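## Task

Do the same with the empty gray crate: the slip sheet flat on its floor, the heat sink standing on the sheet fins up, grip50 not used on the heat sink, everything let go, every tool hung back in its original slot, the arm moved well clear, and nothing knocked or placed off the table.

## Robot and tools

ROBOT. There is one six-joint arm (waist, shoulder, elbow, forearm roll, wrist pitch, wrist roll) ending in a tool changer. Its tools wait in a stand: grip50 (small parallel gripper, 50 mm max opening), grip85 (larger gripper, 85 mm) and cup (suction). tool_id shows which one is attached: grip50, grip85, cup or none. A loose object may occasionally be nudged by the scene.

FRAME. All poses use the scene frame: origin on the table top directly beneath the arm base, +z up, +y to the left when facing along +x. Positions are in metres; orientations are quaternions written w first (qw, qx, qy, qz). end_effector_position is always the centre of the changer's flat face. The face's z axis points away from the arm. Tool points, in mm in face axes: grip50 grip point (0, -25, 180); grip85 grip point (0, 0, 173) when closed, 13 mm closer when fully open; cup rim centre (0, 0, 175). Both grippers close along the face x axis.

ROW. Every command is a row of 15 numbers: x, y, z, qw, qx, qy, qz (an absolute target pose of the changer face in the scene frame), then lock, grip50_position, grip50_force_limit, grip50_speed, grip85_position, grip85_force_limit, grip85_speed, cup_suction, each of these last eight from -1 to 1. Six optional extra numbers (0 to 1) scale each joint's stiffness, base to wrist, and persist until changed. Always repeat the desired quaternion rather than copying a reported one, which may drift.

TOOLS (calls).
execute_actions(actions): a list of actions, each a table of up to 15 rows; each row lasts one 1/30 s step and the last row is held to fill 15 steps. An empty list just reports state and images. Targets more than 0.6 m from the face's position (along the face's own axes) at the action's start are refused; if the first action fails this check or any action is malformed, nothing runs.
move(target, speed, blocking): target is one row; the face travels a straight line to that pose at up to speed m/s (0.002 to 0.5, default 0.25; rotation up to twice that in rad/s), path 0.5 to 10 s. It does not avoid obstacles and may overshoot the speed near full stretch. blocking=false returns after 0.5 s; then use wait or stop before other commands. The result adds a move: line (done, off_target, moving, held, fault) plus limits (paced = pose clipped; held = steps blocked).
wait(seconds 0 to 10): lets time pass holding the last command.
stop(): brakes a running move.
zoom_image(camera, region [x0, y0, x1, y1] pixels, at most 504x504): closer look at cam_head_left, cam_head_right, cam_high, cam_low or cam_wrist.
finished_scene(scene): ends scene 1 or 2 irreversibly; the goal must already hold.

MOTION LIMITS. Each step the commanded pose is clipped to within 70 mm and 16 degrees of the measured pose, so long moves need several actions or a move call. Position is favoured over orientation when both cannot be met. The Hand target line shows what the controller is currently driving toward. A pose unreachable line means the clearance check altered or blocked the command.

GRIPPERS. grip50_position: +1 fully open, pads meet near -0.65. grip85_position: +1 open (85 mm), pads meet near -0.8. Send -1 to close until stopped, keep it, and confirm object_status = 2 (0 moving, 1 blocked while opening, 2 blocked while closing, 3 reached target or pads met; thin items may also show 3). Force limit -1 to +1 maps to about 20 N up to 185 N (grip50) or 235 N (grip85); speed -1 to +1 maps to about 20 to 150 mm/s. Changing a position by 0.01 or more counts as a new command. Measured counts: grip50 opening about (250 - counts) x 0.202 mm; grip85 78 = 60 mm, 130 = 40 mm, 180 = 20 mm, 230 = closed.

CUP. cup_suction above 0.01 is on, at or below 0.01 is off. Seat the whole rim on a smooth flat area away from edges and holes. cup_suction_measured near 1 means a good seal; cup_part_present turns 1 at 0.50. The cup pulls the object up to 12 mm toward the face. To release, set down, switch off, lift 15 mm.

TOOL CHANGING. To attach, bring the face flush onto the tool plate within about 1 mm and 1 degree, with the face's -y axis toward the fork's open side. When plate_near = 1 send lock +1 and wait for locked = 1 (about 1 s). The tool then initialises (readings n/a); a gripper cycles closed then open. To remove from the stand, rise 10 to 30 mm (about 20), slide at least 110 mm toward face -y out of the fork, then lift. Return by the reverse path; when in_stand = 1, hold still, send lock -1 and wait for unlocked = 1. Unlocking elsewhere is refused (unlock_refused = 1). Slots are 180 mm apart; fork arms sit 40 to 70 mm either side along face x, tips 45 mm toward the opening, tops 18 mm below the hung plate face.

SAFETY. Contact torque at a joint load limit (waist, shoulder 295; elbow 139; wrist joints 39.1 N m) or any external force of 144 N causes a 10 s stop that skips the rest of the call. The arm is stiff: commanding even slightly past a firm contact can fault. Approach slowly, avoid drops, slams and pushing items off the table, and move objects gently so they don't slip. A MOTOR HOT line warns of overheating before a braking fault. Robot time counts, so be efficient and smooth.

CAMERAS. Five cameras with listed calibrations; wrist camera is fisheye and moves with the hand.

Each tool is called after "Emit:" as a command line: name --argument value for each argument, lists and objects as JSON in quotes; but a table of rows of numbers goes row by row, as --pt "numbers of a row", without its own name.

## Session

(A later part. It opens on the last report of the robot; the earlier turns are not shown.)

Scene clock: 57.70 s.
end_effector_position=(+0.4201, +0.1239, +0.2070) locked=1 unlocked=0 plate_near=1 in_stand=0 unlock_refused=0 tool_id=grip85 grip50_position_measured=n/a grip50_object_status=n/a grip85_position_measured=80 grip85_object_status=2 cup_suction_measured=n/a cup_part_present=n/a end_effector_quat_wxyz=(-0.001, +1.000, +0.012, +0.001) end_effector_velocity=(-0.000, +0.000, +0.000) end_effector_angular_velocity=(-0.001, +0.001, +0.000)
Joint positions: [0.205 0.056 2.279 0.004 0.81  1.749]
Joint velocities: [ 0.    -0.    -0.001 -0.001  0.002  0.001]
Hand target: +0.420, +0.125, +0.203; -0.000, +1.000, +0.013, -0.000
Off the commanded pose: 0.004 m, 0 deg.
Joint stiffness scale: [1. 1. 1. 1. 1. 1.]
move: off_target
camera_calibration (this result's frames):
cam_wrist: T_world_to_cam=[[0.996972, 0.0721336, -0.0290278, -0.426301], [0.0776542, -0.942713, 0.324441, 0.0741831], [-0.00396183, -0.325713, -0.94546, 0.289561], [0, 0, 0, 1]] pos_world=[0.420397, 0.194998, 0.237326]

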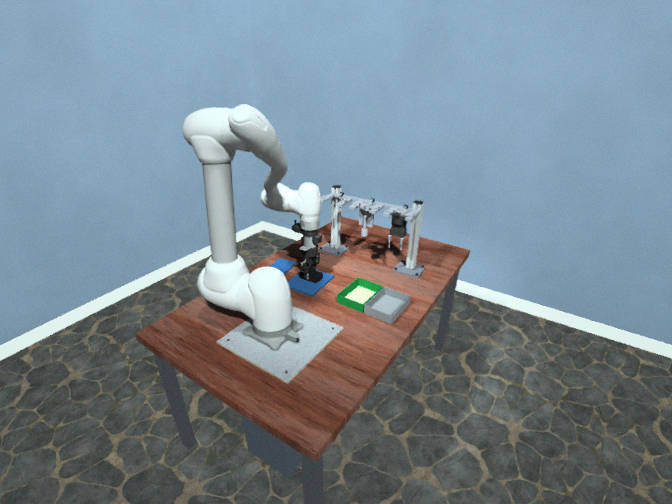

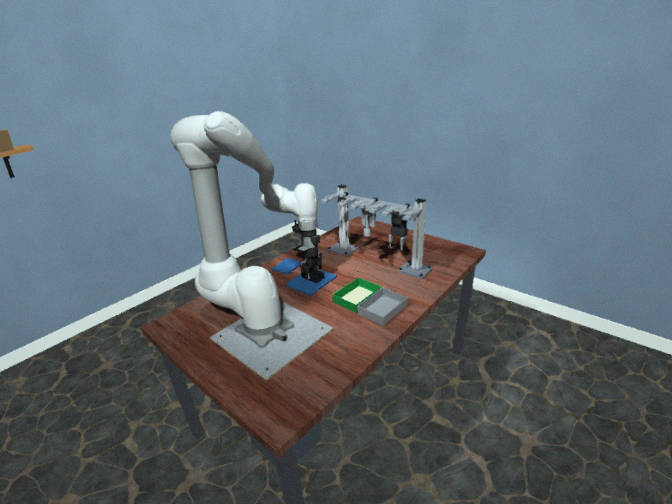

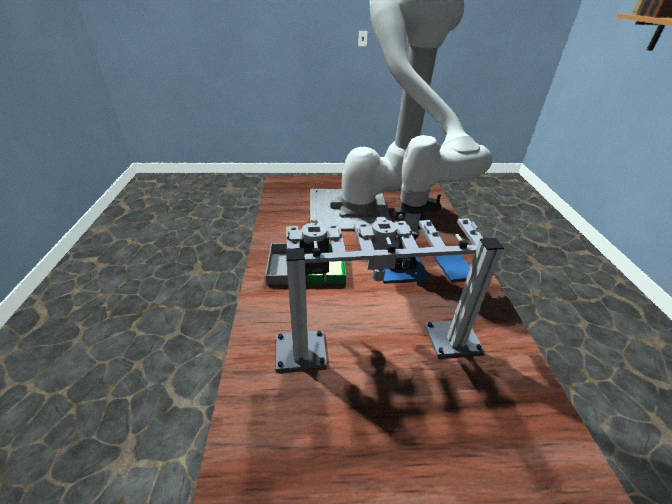

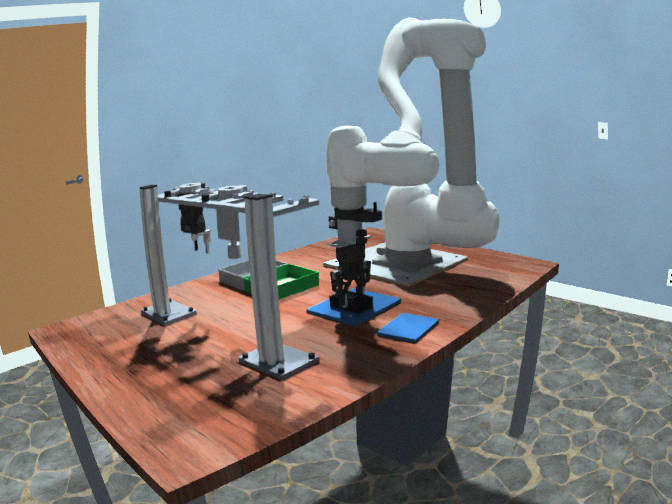

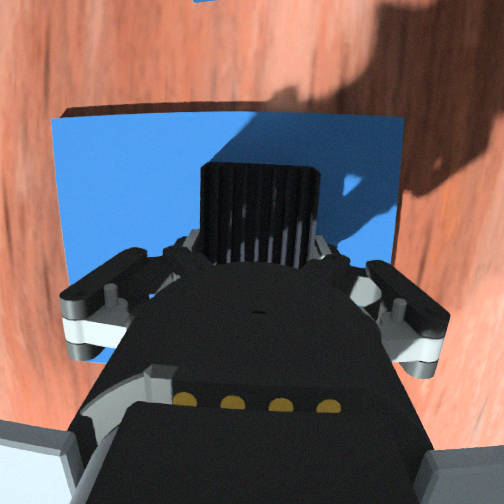

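Emit:
move --target '[0.42,0.125,0.204,0,0.9999,0.013,0,0,1,0,0,1,0,0,0]'

Emit:
move --target '[0.42,0.125,0.25,0,0.9999,0.013,0,0,1,0,0,1,0,0,0]' --speed 0.12

Emit:
move --target '[0.54,0.145,0.382,0,0.6852,0.7284,0,0,1,0,0,1,0,0,0]' --speed 0.35

Emit:
move --target '[0.672,0.1528,0.38,0,0.6852,0.7284,0,0,1,0,0,1,0,0,0]' --speed 0.07

Emit:
move --target '[0.6715,0.1528,0.355,0,0.6852,0.7284,0,0,1,0,0,1,0,0,0]' --speed 0.015

Emit:
execute_actions --actions '[[[0.6715,0.1528,0.356,0,0.6852,0.7284,0,-1,1,0,0,1,0,0,0]],[[0.6715,0.1528,0.356,0,0.6852,0.7284,0,-1,1,0,0,1,0,0,0]],[[0.6715,0.1528,0.356,0,0.6852,0.7284,0,-1,1,0,0,1,0,0,0]]]'

Scene clock: 68.87 s.
end_effector_position=(+0.4204, +0.1240, +0.2068) locked=1 unlocked=0 plate_near=1 in_stand=0 unlock_refused=0 tool_id=grip85 grip50_position_measured=n/a grip50_object_status=n/a grip85_position_measured=3 grip85_object_status=3 cup_suction_measured=n/a cup_part_present=n/a end_effector_quat_wxyz=(-0.001, +1.000, +0.012, +0.001) end_effector_velocity=(+0.000, -0.000, -0.000) end_effector_angular_velocity=(-0.001, -0.001, +0.001)
Joint positions: [0.205 0.056 2.279 0.004 0.809 1.749]
Joint velocities: [ 0.     0.     0.    -0.001 -0.001 -0.   ]
Hand target: +0.420, +0.125, +0.204; -0.000, +1.000, +0.013, -0.000
Off the commanded pose: 0.003 m, 0 deg.
Joint stiffness scale: [1. 1. 1. 1. 1. 1.]
move: done
camera_calibration (this result's frames):
cam_wrist: T_world_to_cam=[[0.996987, 0.0721344, -0.0285177, -0.426661], [0.0774886, -0.942746, 0.324385, 0.0743829], [-0.00348571, -0.325617, -0.945495, 0.289119], [0, 0, 0, 1]] pos_world=[0.420619, 0.195043, 0.237064]

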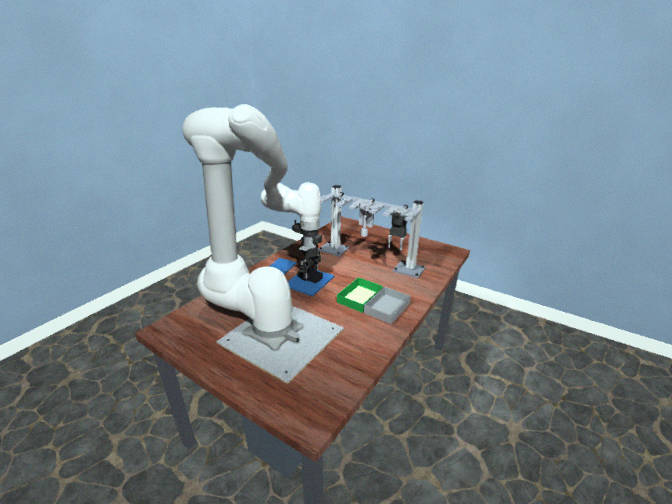

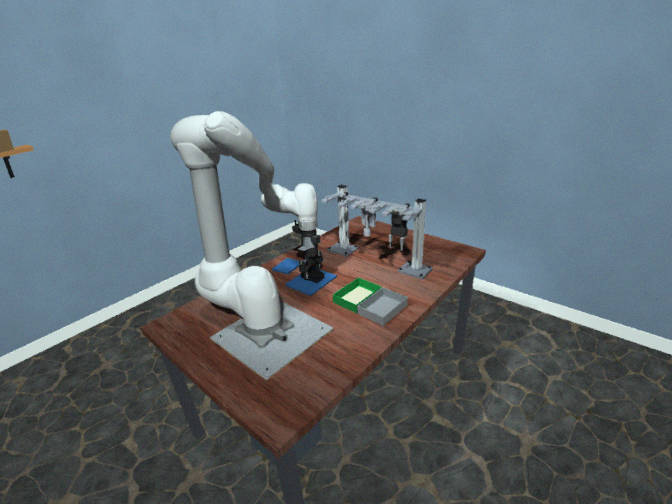

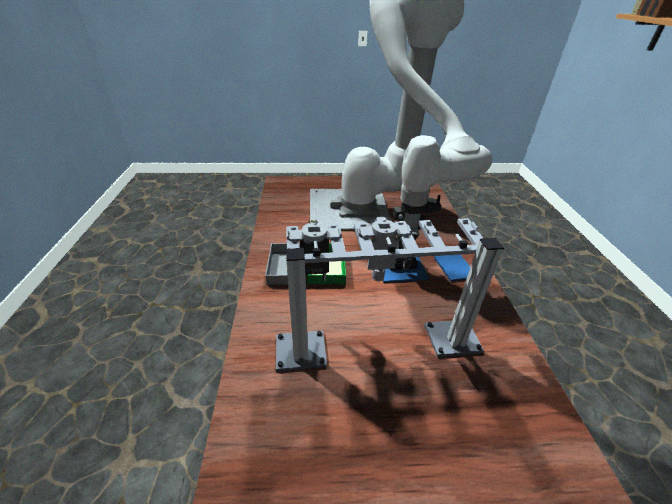

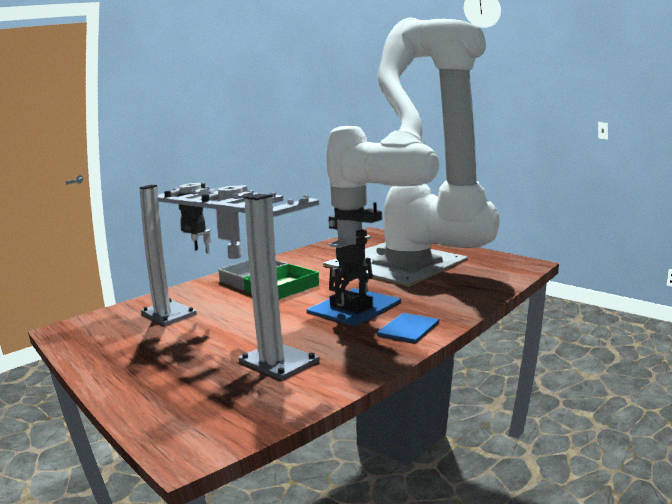

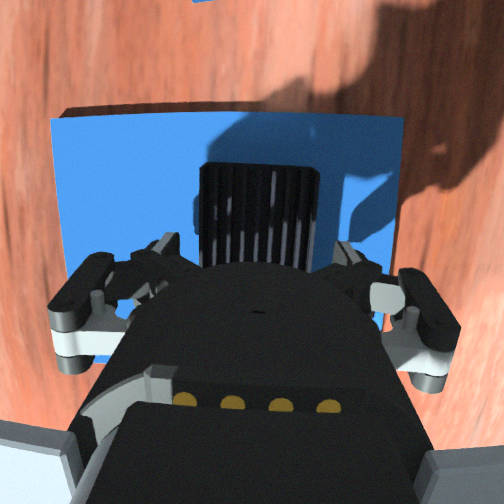

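Scene clock: 69.77 s.
end_effector_position=(+0.4205, +0.1241, +0.2469) locked=1 unlocked=0 plate_near=1 in_stand=0 unlock_refused=0 tool_id=grip85 grip50_position_measured=n/a grip50_object_status=n/a grip85_position_measured=3 grip85_object_status=3 cup_suction_measured=n/a cup_part_present=n/a end_effector_quat_wxyz=(-0.000, +1.000, +0.012, -0.001) end_effector_velocity=(-0.001, -0.000, +0.002) end_effector_angular_velocity=(-0.000, +0.003, -0.001)
Joint positions: [0.205 0.003 2.239 0.004 0.907 1.749]
Joint velocities: [-0.    -0.003 -0.001  0.     0.006  0.   ]
Hand target: +0.420, +0.125, +0.250; +0.000, +1.000, +0.013, +0.000
Off the commanded pose: 0.003 m, 0 deg.
Joint stiffness scale: [1. 1. 1. 1. 1. 1.]
move: done
camera_calibration (this result's frames):
cam_wrist: T_world_to_cam=[[0.996827, 0.0724295, -0.033027, -0.424501], [0.079239, -0.942512, 0.324641, 0.0606924], [-0.00761475, -0.326228, -0.94526, 0.328887], [0, 0, 0, 1]] pos_world=[0.420849, 0.195242, 0.27716]

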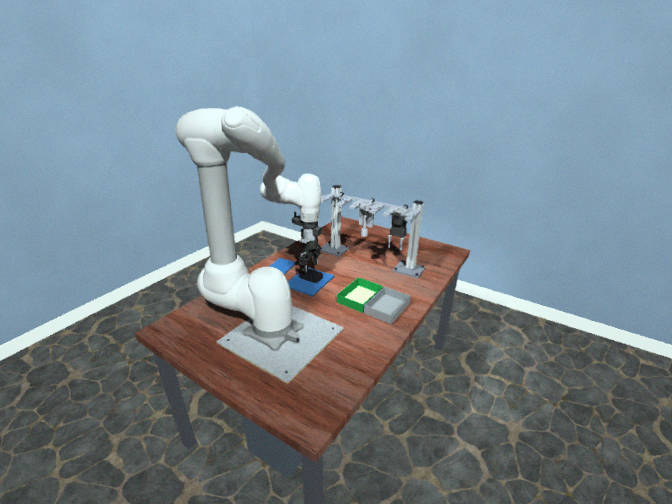

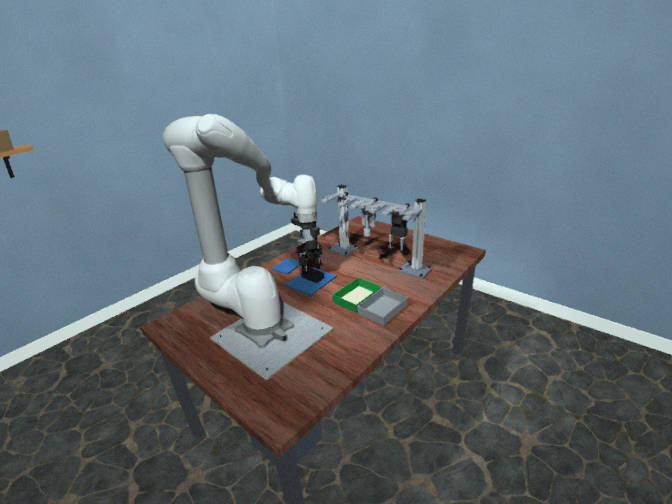

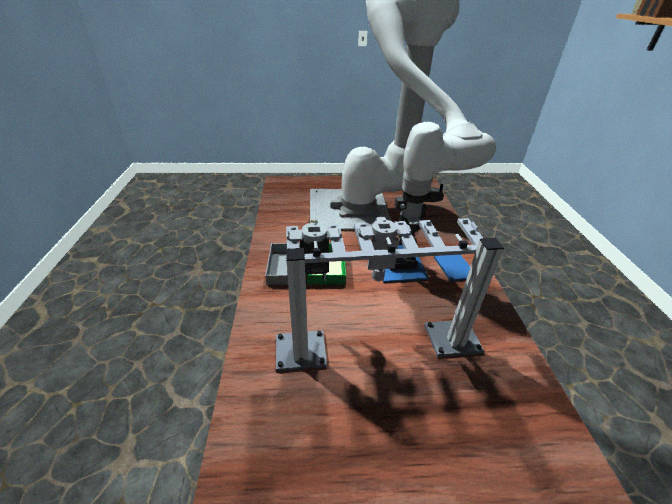

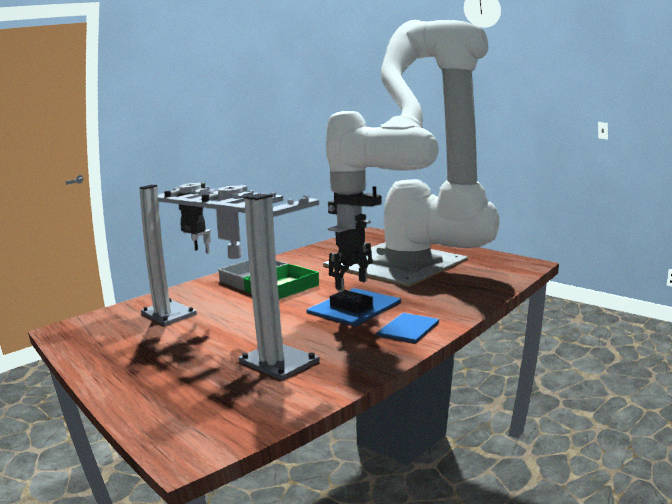

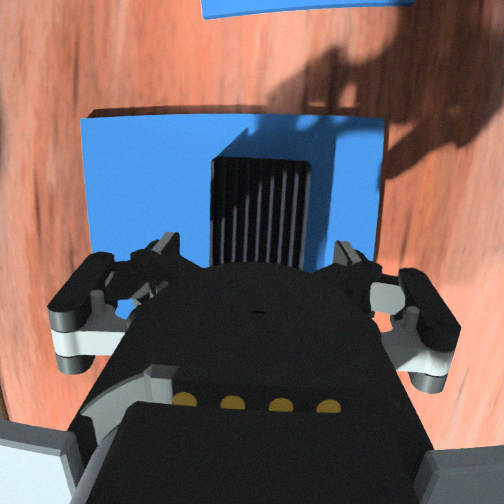

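Scene clock: 72.63 s.
end_effector_position=(+0.5387, +0.1461, +0.3832) locked=1 unlocked=0 plate_near=1 in_stand=0 unlock_refused=0 tool_id=grip85 grip50_position_measured=n/a grip50_object_status=n/a grip85_position_measured=3 grip85_object_status=3 cup_suction_measured=n/a cup_part_present=n/a end_effector_quat_wxyz=(+0.003, +0.686, +0.728, +0.002) end_effector_velocity=(+0.001, +0.000, +0.001) end_effector_angular_velocity=(+0.000, +0.001, +0.016)
Joint positions: [0.2   0.066 1.891 0.001 1.183 0.141]
Joint velocities: [-0.     0.001 -0.003  0.     0.002 -0.017]
Hand target: +0.540, +0.145, +0.382; +0.000, +0.685, +0.728, -0.000
Off the commanded pose: 0.002 m, 0 deg.
Joint stiffness scale: [1. 1. 1. 1. 1. 1.]
move: done
camera_calibration (this result's frames):
cam_wrist: T_world_to_cam=[[-0.107959, 0.993653, -0.0315888, -0.0794385], [0.936598, 0.112311, 0.331918, -0.590991], [0.333359, 0.00624737, -0.942779, 0.232616], [0, 0, 0, 1]] pos_world=[0.4674, 0.143856, 0.412957]

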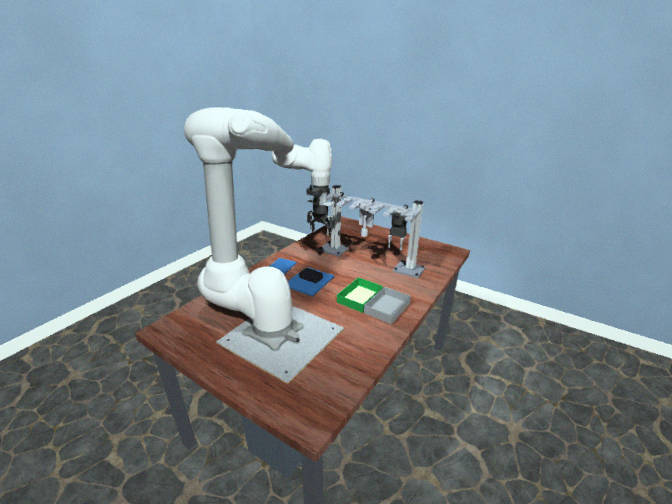

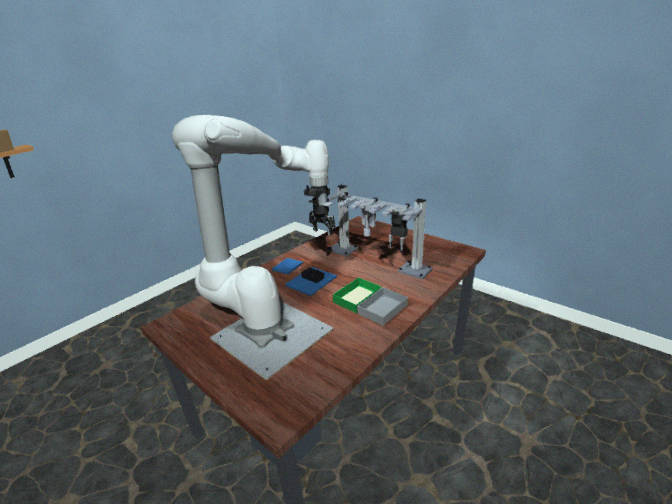

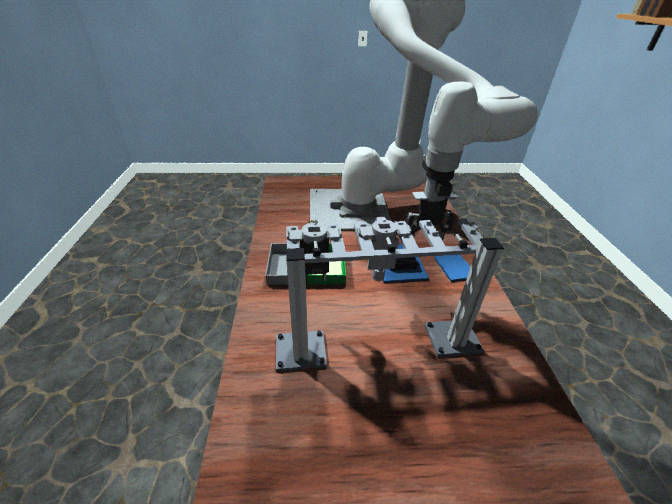

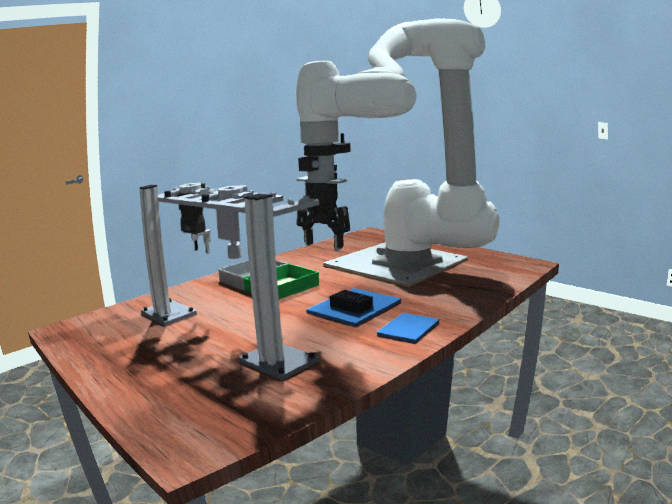

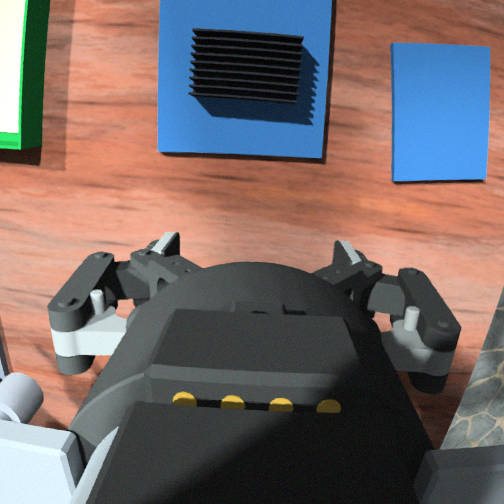

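Scene clock: 74.97 s.
end_effector_position=(+0.6703, +0.1542, +0.3818) locked=1 unlocked=0 plate_near=1 in_stand=0 unlock_refused=0 tool_id=grip85 grip50_position_measured=n/a grip50_object_status=n/a grip85_position_measured=3 grip85_object_status=3 cup_suction_measured=n/a cup_part_present=n/a end_effector_quat_wxyz=(+0.003, +0.685, +0.729, +0.002) end_effector_velocity=(+0.002, +0.000, +0.001) end_effector_angular_velocity=(+0.000, -0.000, +0.001)
Joint positions: [0.174 0.267 1.655 0.001 1.218 0.112]
Joint velocities: [-0.     0.003 -0.006  0.     0.003 -0.002]
Hand target: +0.672, +0.153, +0.380; -0.000, +0.685, +0.728, +0.000
Off the commanded pose: 0.003 m, 0 deg.
Joint stiffness scale: [1. 1. 1. 1. 1. 1.]
move: done
camera_calibration (this result's frames):
cam_wrist: T_world_to_cam=[[-0.110045, 0.993422, -0.0316533, -0.0719145], [0.93645, 0.114301, 0.331656, -0.714808], [0.333093, 0.00685532, -0.942869, 0.187416], [0, 0, 0, 1]] pos_world=[0.599042, 0.15186, 0.411503]

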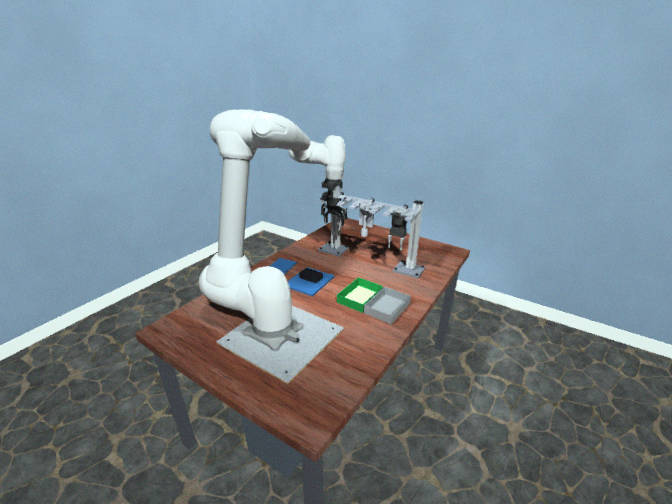

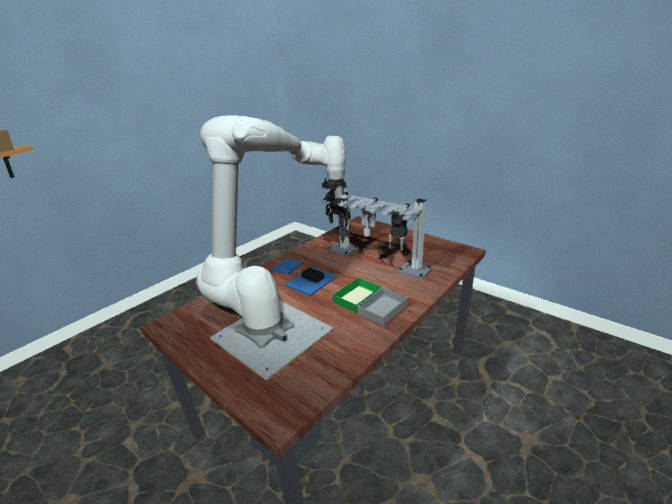

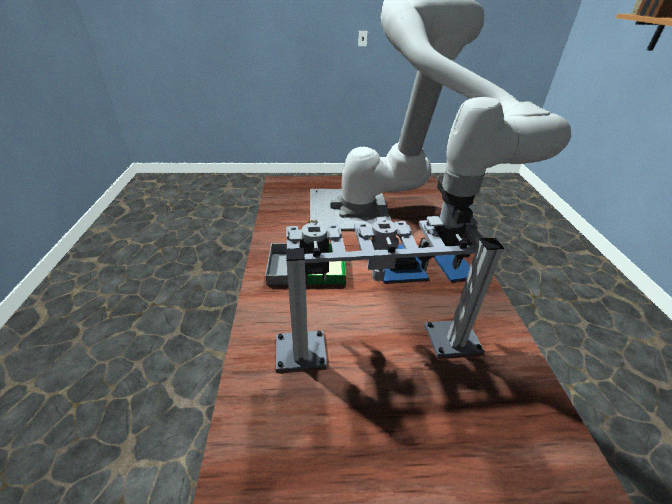

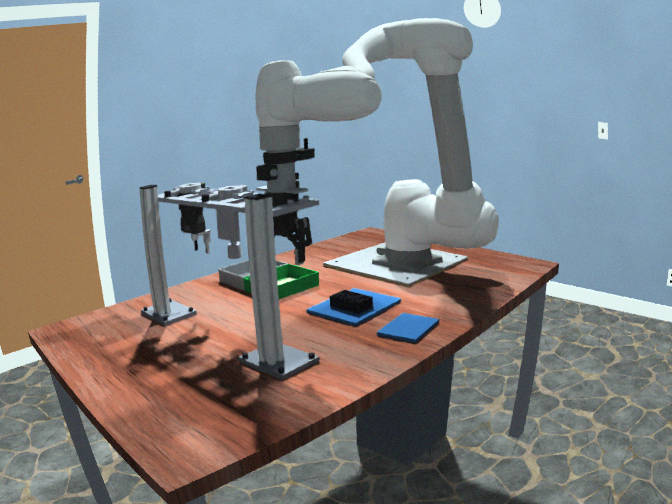

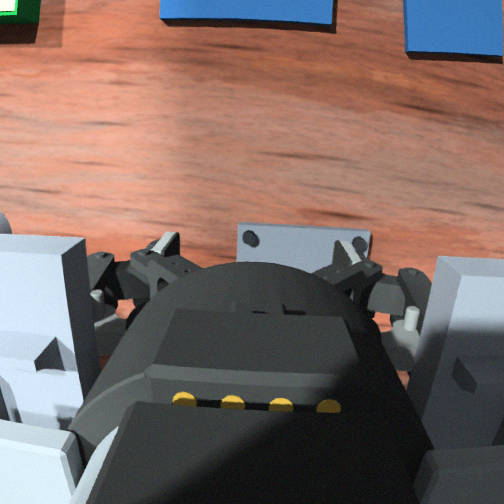

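Scene clock: 76.97 s.
end_effector_position=(+0.6706, +0.1542, +0.3601) locked=1 unlocked=0 plate_near=1 in_stand=1 unlock_refused=0 tool_id=grip85 grip50_position_measured=n/a grip50_object_status=n/a grip85_position_measured=3 grip85_object_status=3 cup_suction_measured=n/a cup_part_present=n/a end_effector_quat_wxyz=(+0.002, +0.685, +0.729, +0.001) end_effector_velocity=(-0.000, -0.000, -0.000) end_effector_angular_velocity=(+0.001, -0.001, -0.000)
Joint positions: [0.174 0.281 1.678 0.001 1.184 0.112]
Joint velocities: [-0.    -0.     0.001  0.001 -0.001 -0.   ]
Hand target: +0.671, +0.153, +0.355; -0.000, +0.685, +0.728, -0.000
Off the commanded pose: 0.005 m, 0 deg.
Joint stiffness scale: [1. 1. 1. 1. 1. 1.]
move: off_target
camera_calibration (this result's frames):
cam_wrist: T_world_to_cam=[[-0.110102, 0.99341, -0.0318367, -0.0724558], [0.937327, 0.114434, 0.329125, -0.707554], [0.330599, 0.00639581, -0.94375, 0.169016], [0, 0, 0, 1]] pos_world=[0.599355, 0.151865, 0.390076]

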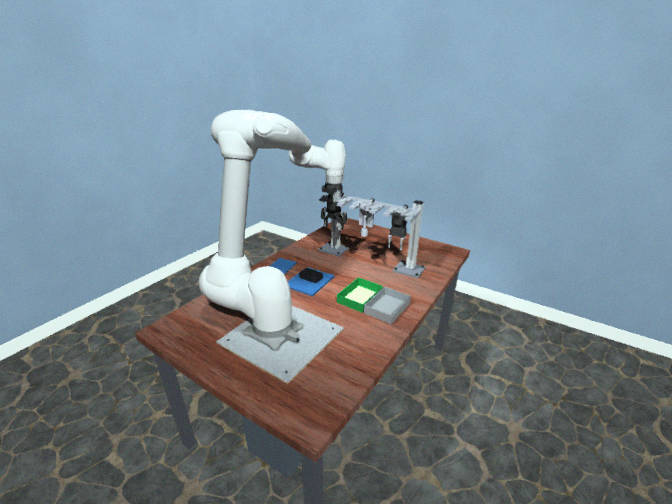

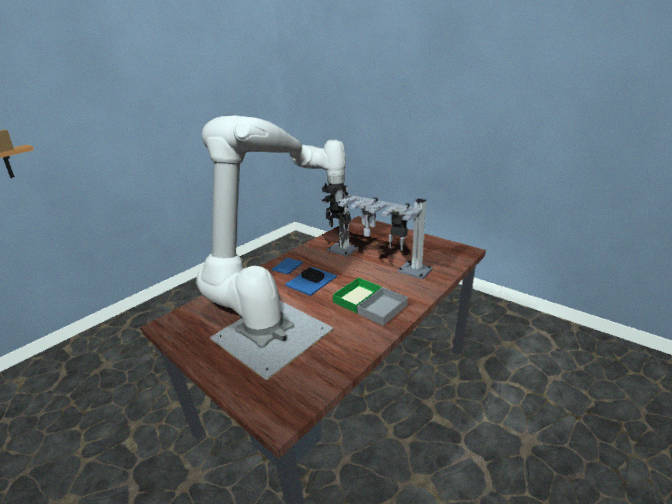

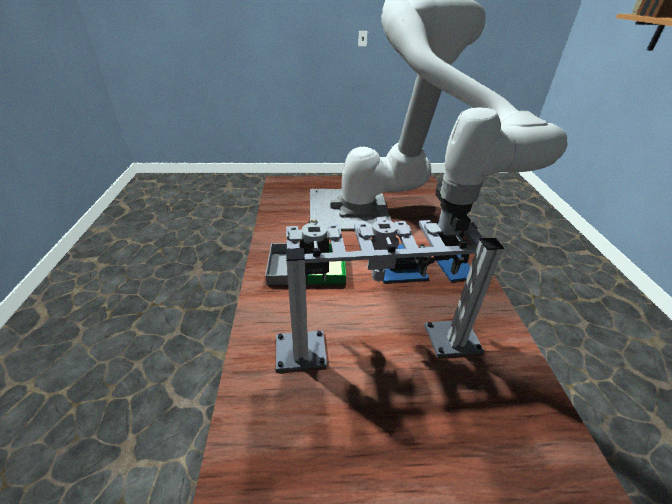

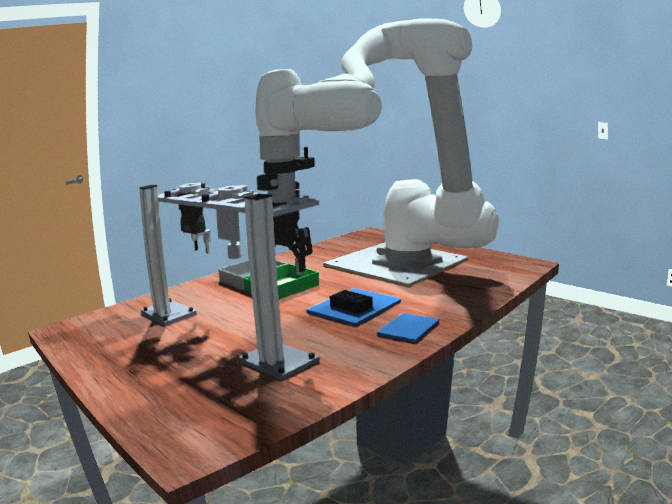

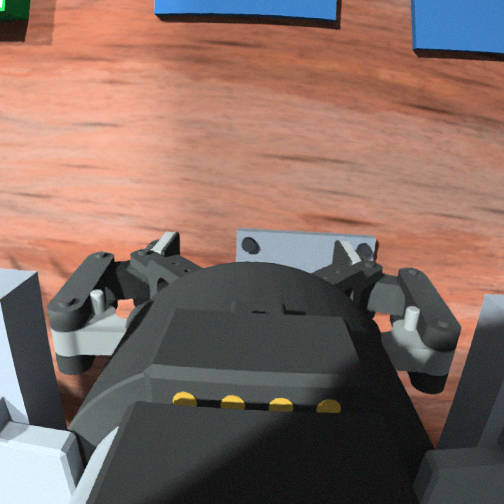

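Scene clock: 78.47 s.
end_effector_position=(+0.6705, +0.1542, +0.3600) locked=0 unlocked=1 plate_near=1 in_stand=1 unlock_refused=0 tool_id=none grip50_position_measured=n/a grip50_object_status=n/a grip85_position_measured=n/a grip85_object_status=n/a cup_suction_measured=n/a cup_part_present=n/a end_effector_quat_wxyz=(+0.002, +0.685, +0.729, +0.001) end_effector_velocity=(-0.000, -0.000, +0.001) end_effector_angular_velocity=(-0.000, -0.000, +0.002)
Joint positions: [0.174 0.281 1.678 0.001 1.184 0.112]
Joint velocities: [-0.    -0.001 -0.001 -0.     0.001 -0.002]
Hand target: +0.671, +0.153, +0.356; -0.000, +0.685, +0.728, -0.000
Off the commanded pose: 0.004 m, 0 deg.
Joint stiffness scale: [1. 1. 1. 1. 1. 1.]
Step readings (end_effector_position; steps 1 to 15: 1st action; 16 to 30: 2nd action; 31 to 45: 3rd action):
0: (+0.6706, +0.1542, +0.3601)
1: (+0.6705, +0.1542, +0.3600)
2: (+0.6705, +0.1542, +0.3600)
4: (+0.6705, +0.1542, +0.3600)
8: (+0.6705, +0.1542, +0.3600)
15: (+0.6705, +0.1542, +0.3600)
16: (+0.6705, +0.1542, +0.3600)
17: (+0.6705, +0.1542, +0.3600)
19: (+0.6705, +0.1542, +0.3600)
23: (+0.6705, +0.1542, +0.3600)
30: (+0.6705, +0.1542, +0.3600)
31: (+0.6705, +0.1542, +0.3600)
32: (+0.6705, +0.1542, +0.3600)
34: (+0.6705, +0.1542, +0.3600)
38: (+0.6705, +0.1542, +0.3600)
45: end_effector_position above
camera_calibration (this result's frames):
cam_wrist: T_world_to_cam=[[-0.110108, 0.993409, -0.0318505, -0.0724476], [0.937395, 0.114446, 0.328927, -0.707447], [0.330404, 0.00636092, -0.943818, 0.169067], [0, 0, 0, 1]] pos_world=[0.59932, 0.151859, 0.389959]

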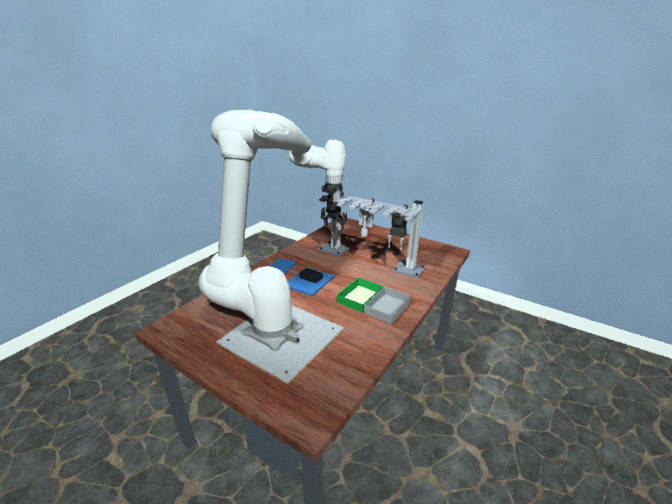

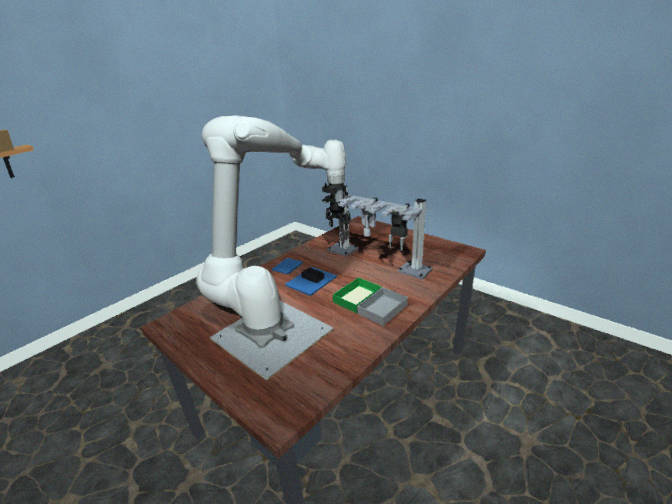

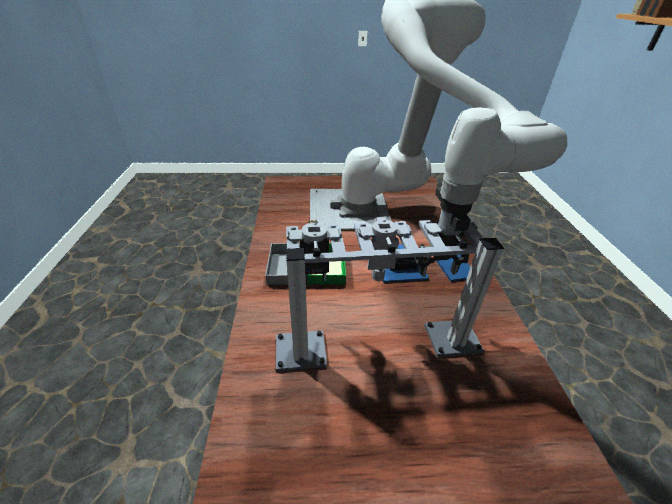

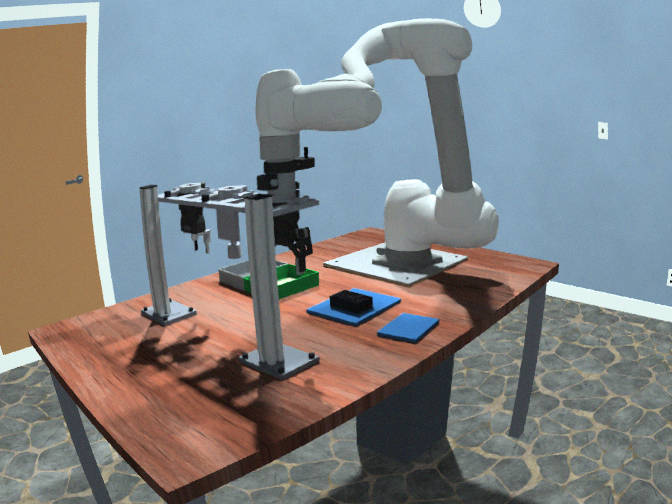

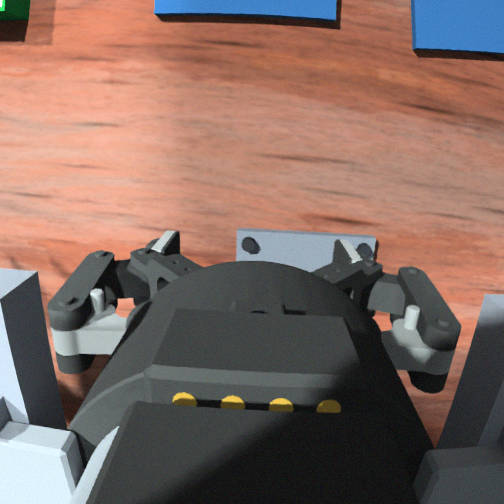

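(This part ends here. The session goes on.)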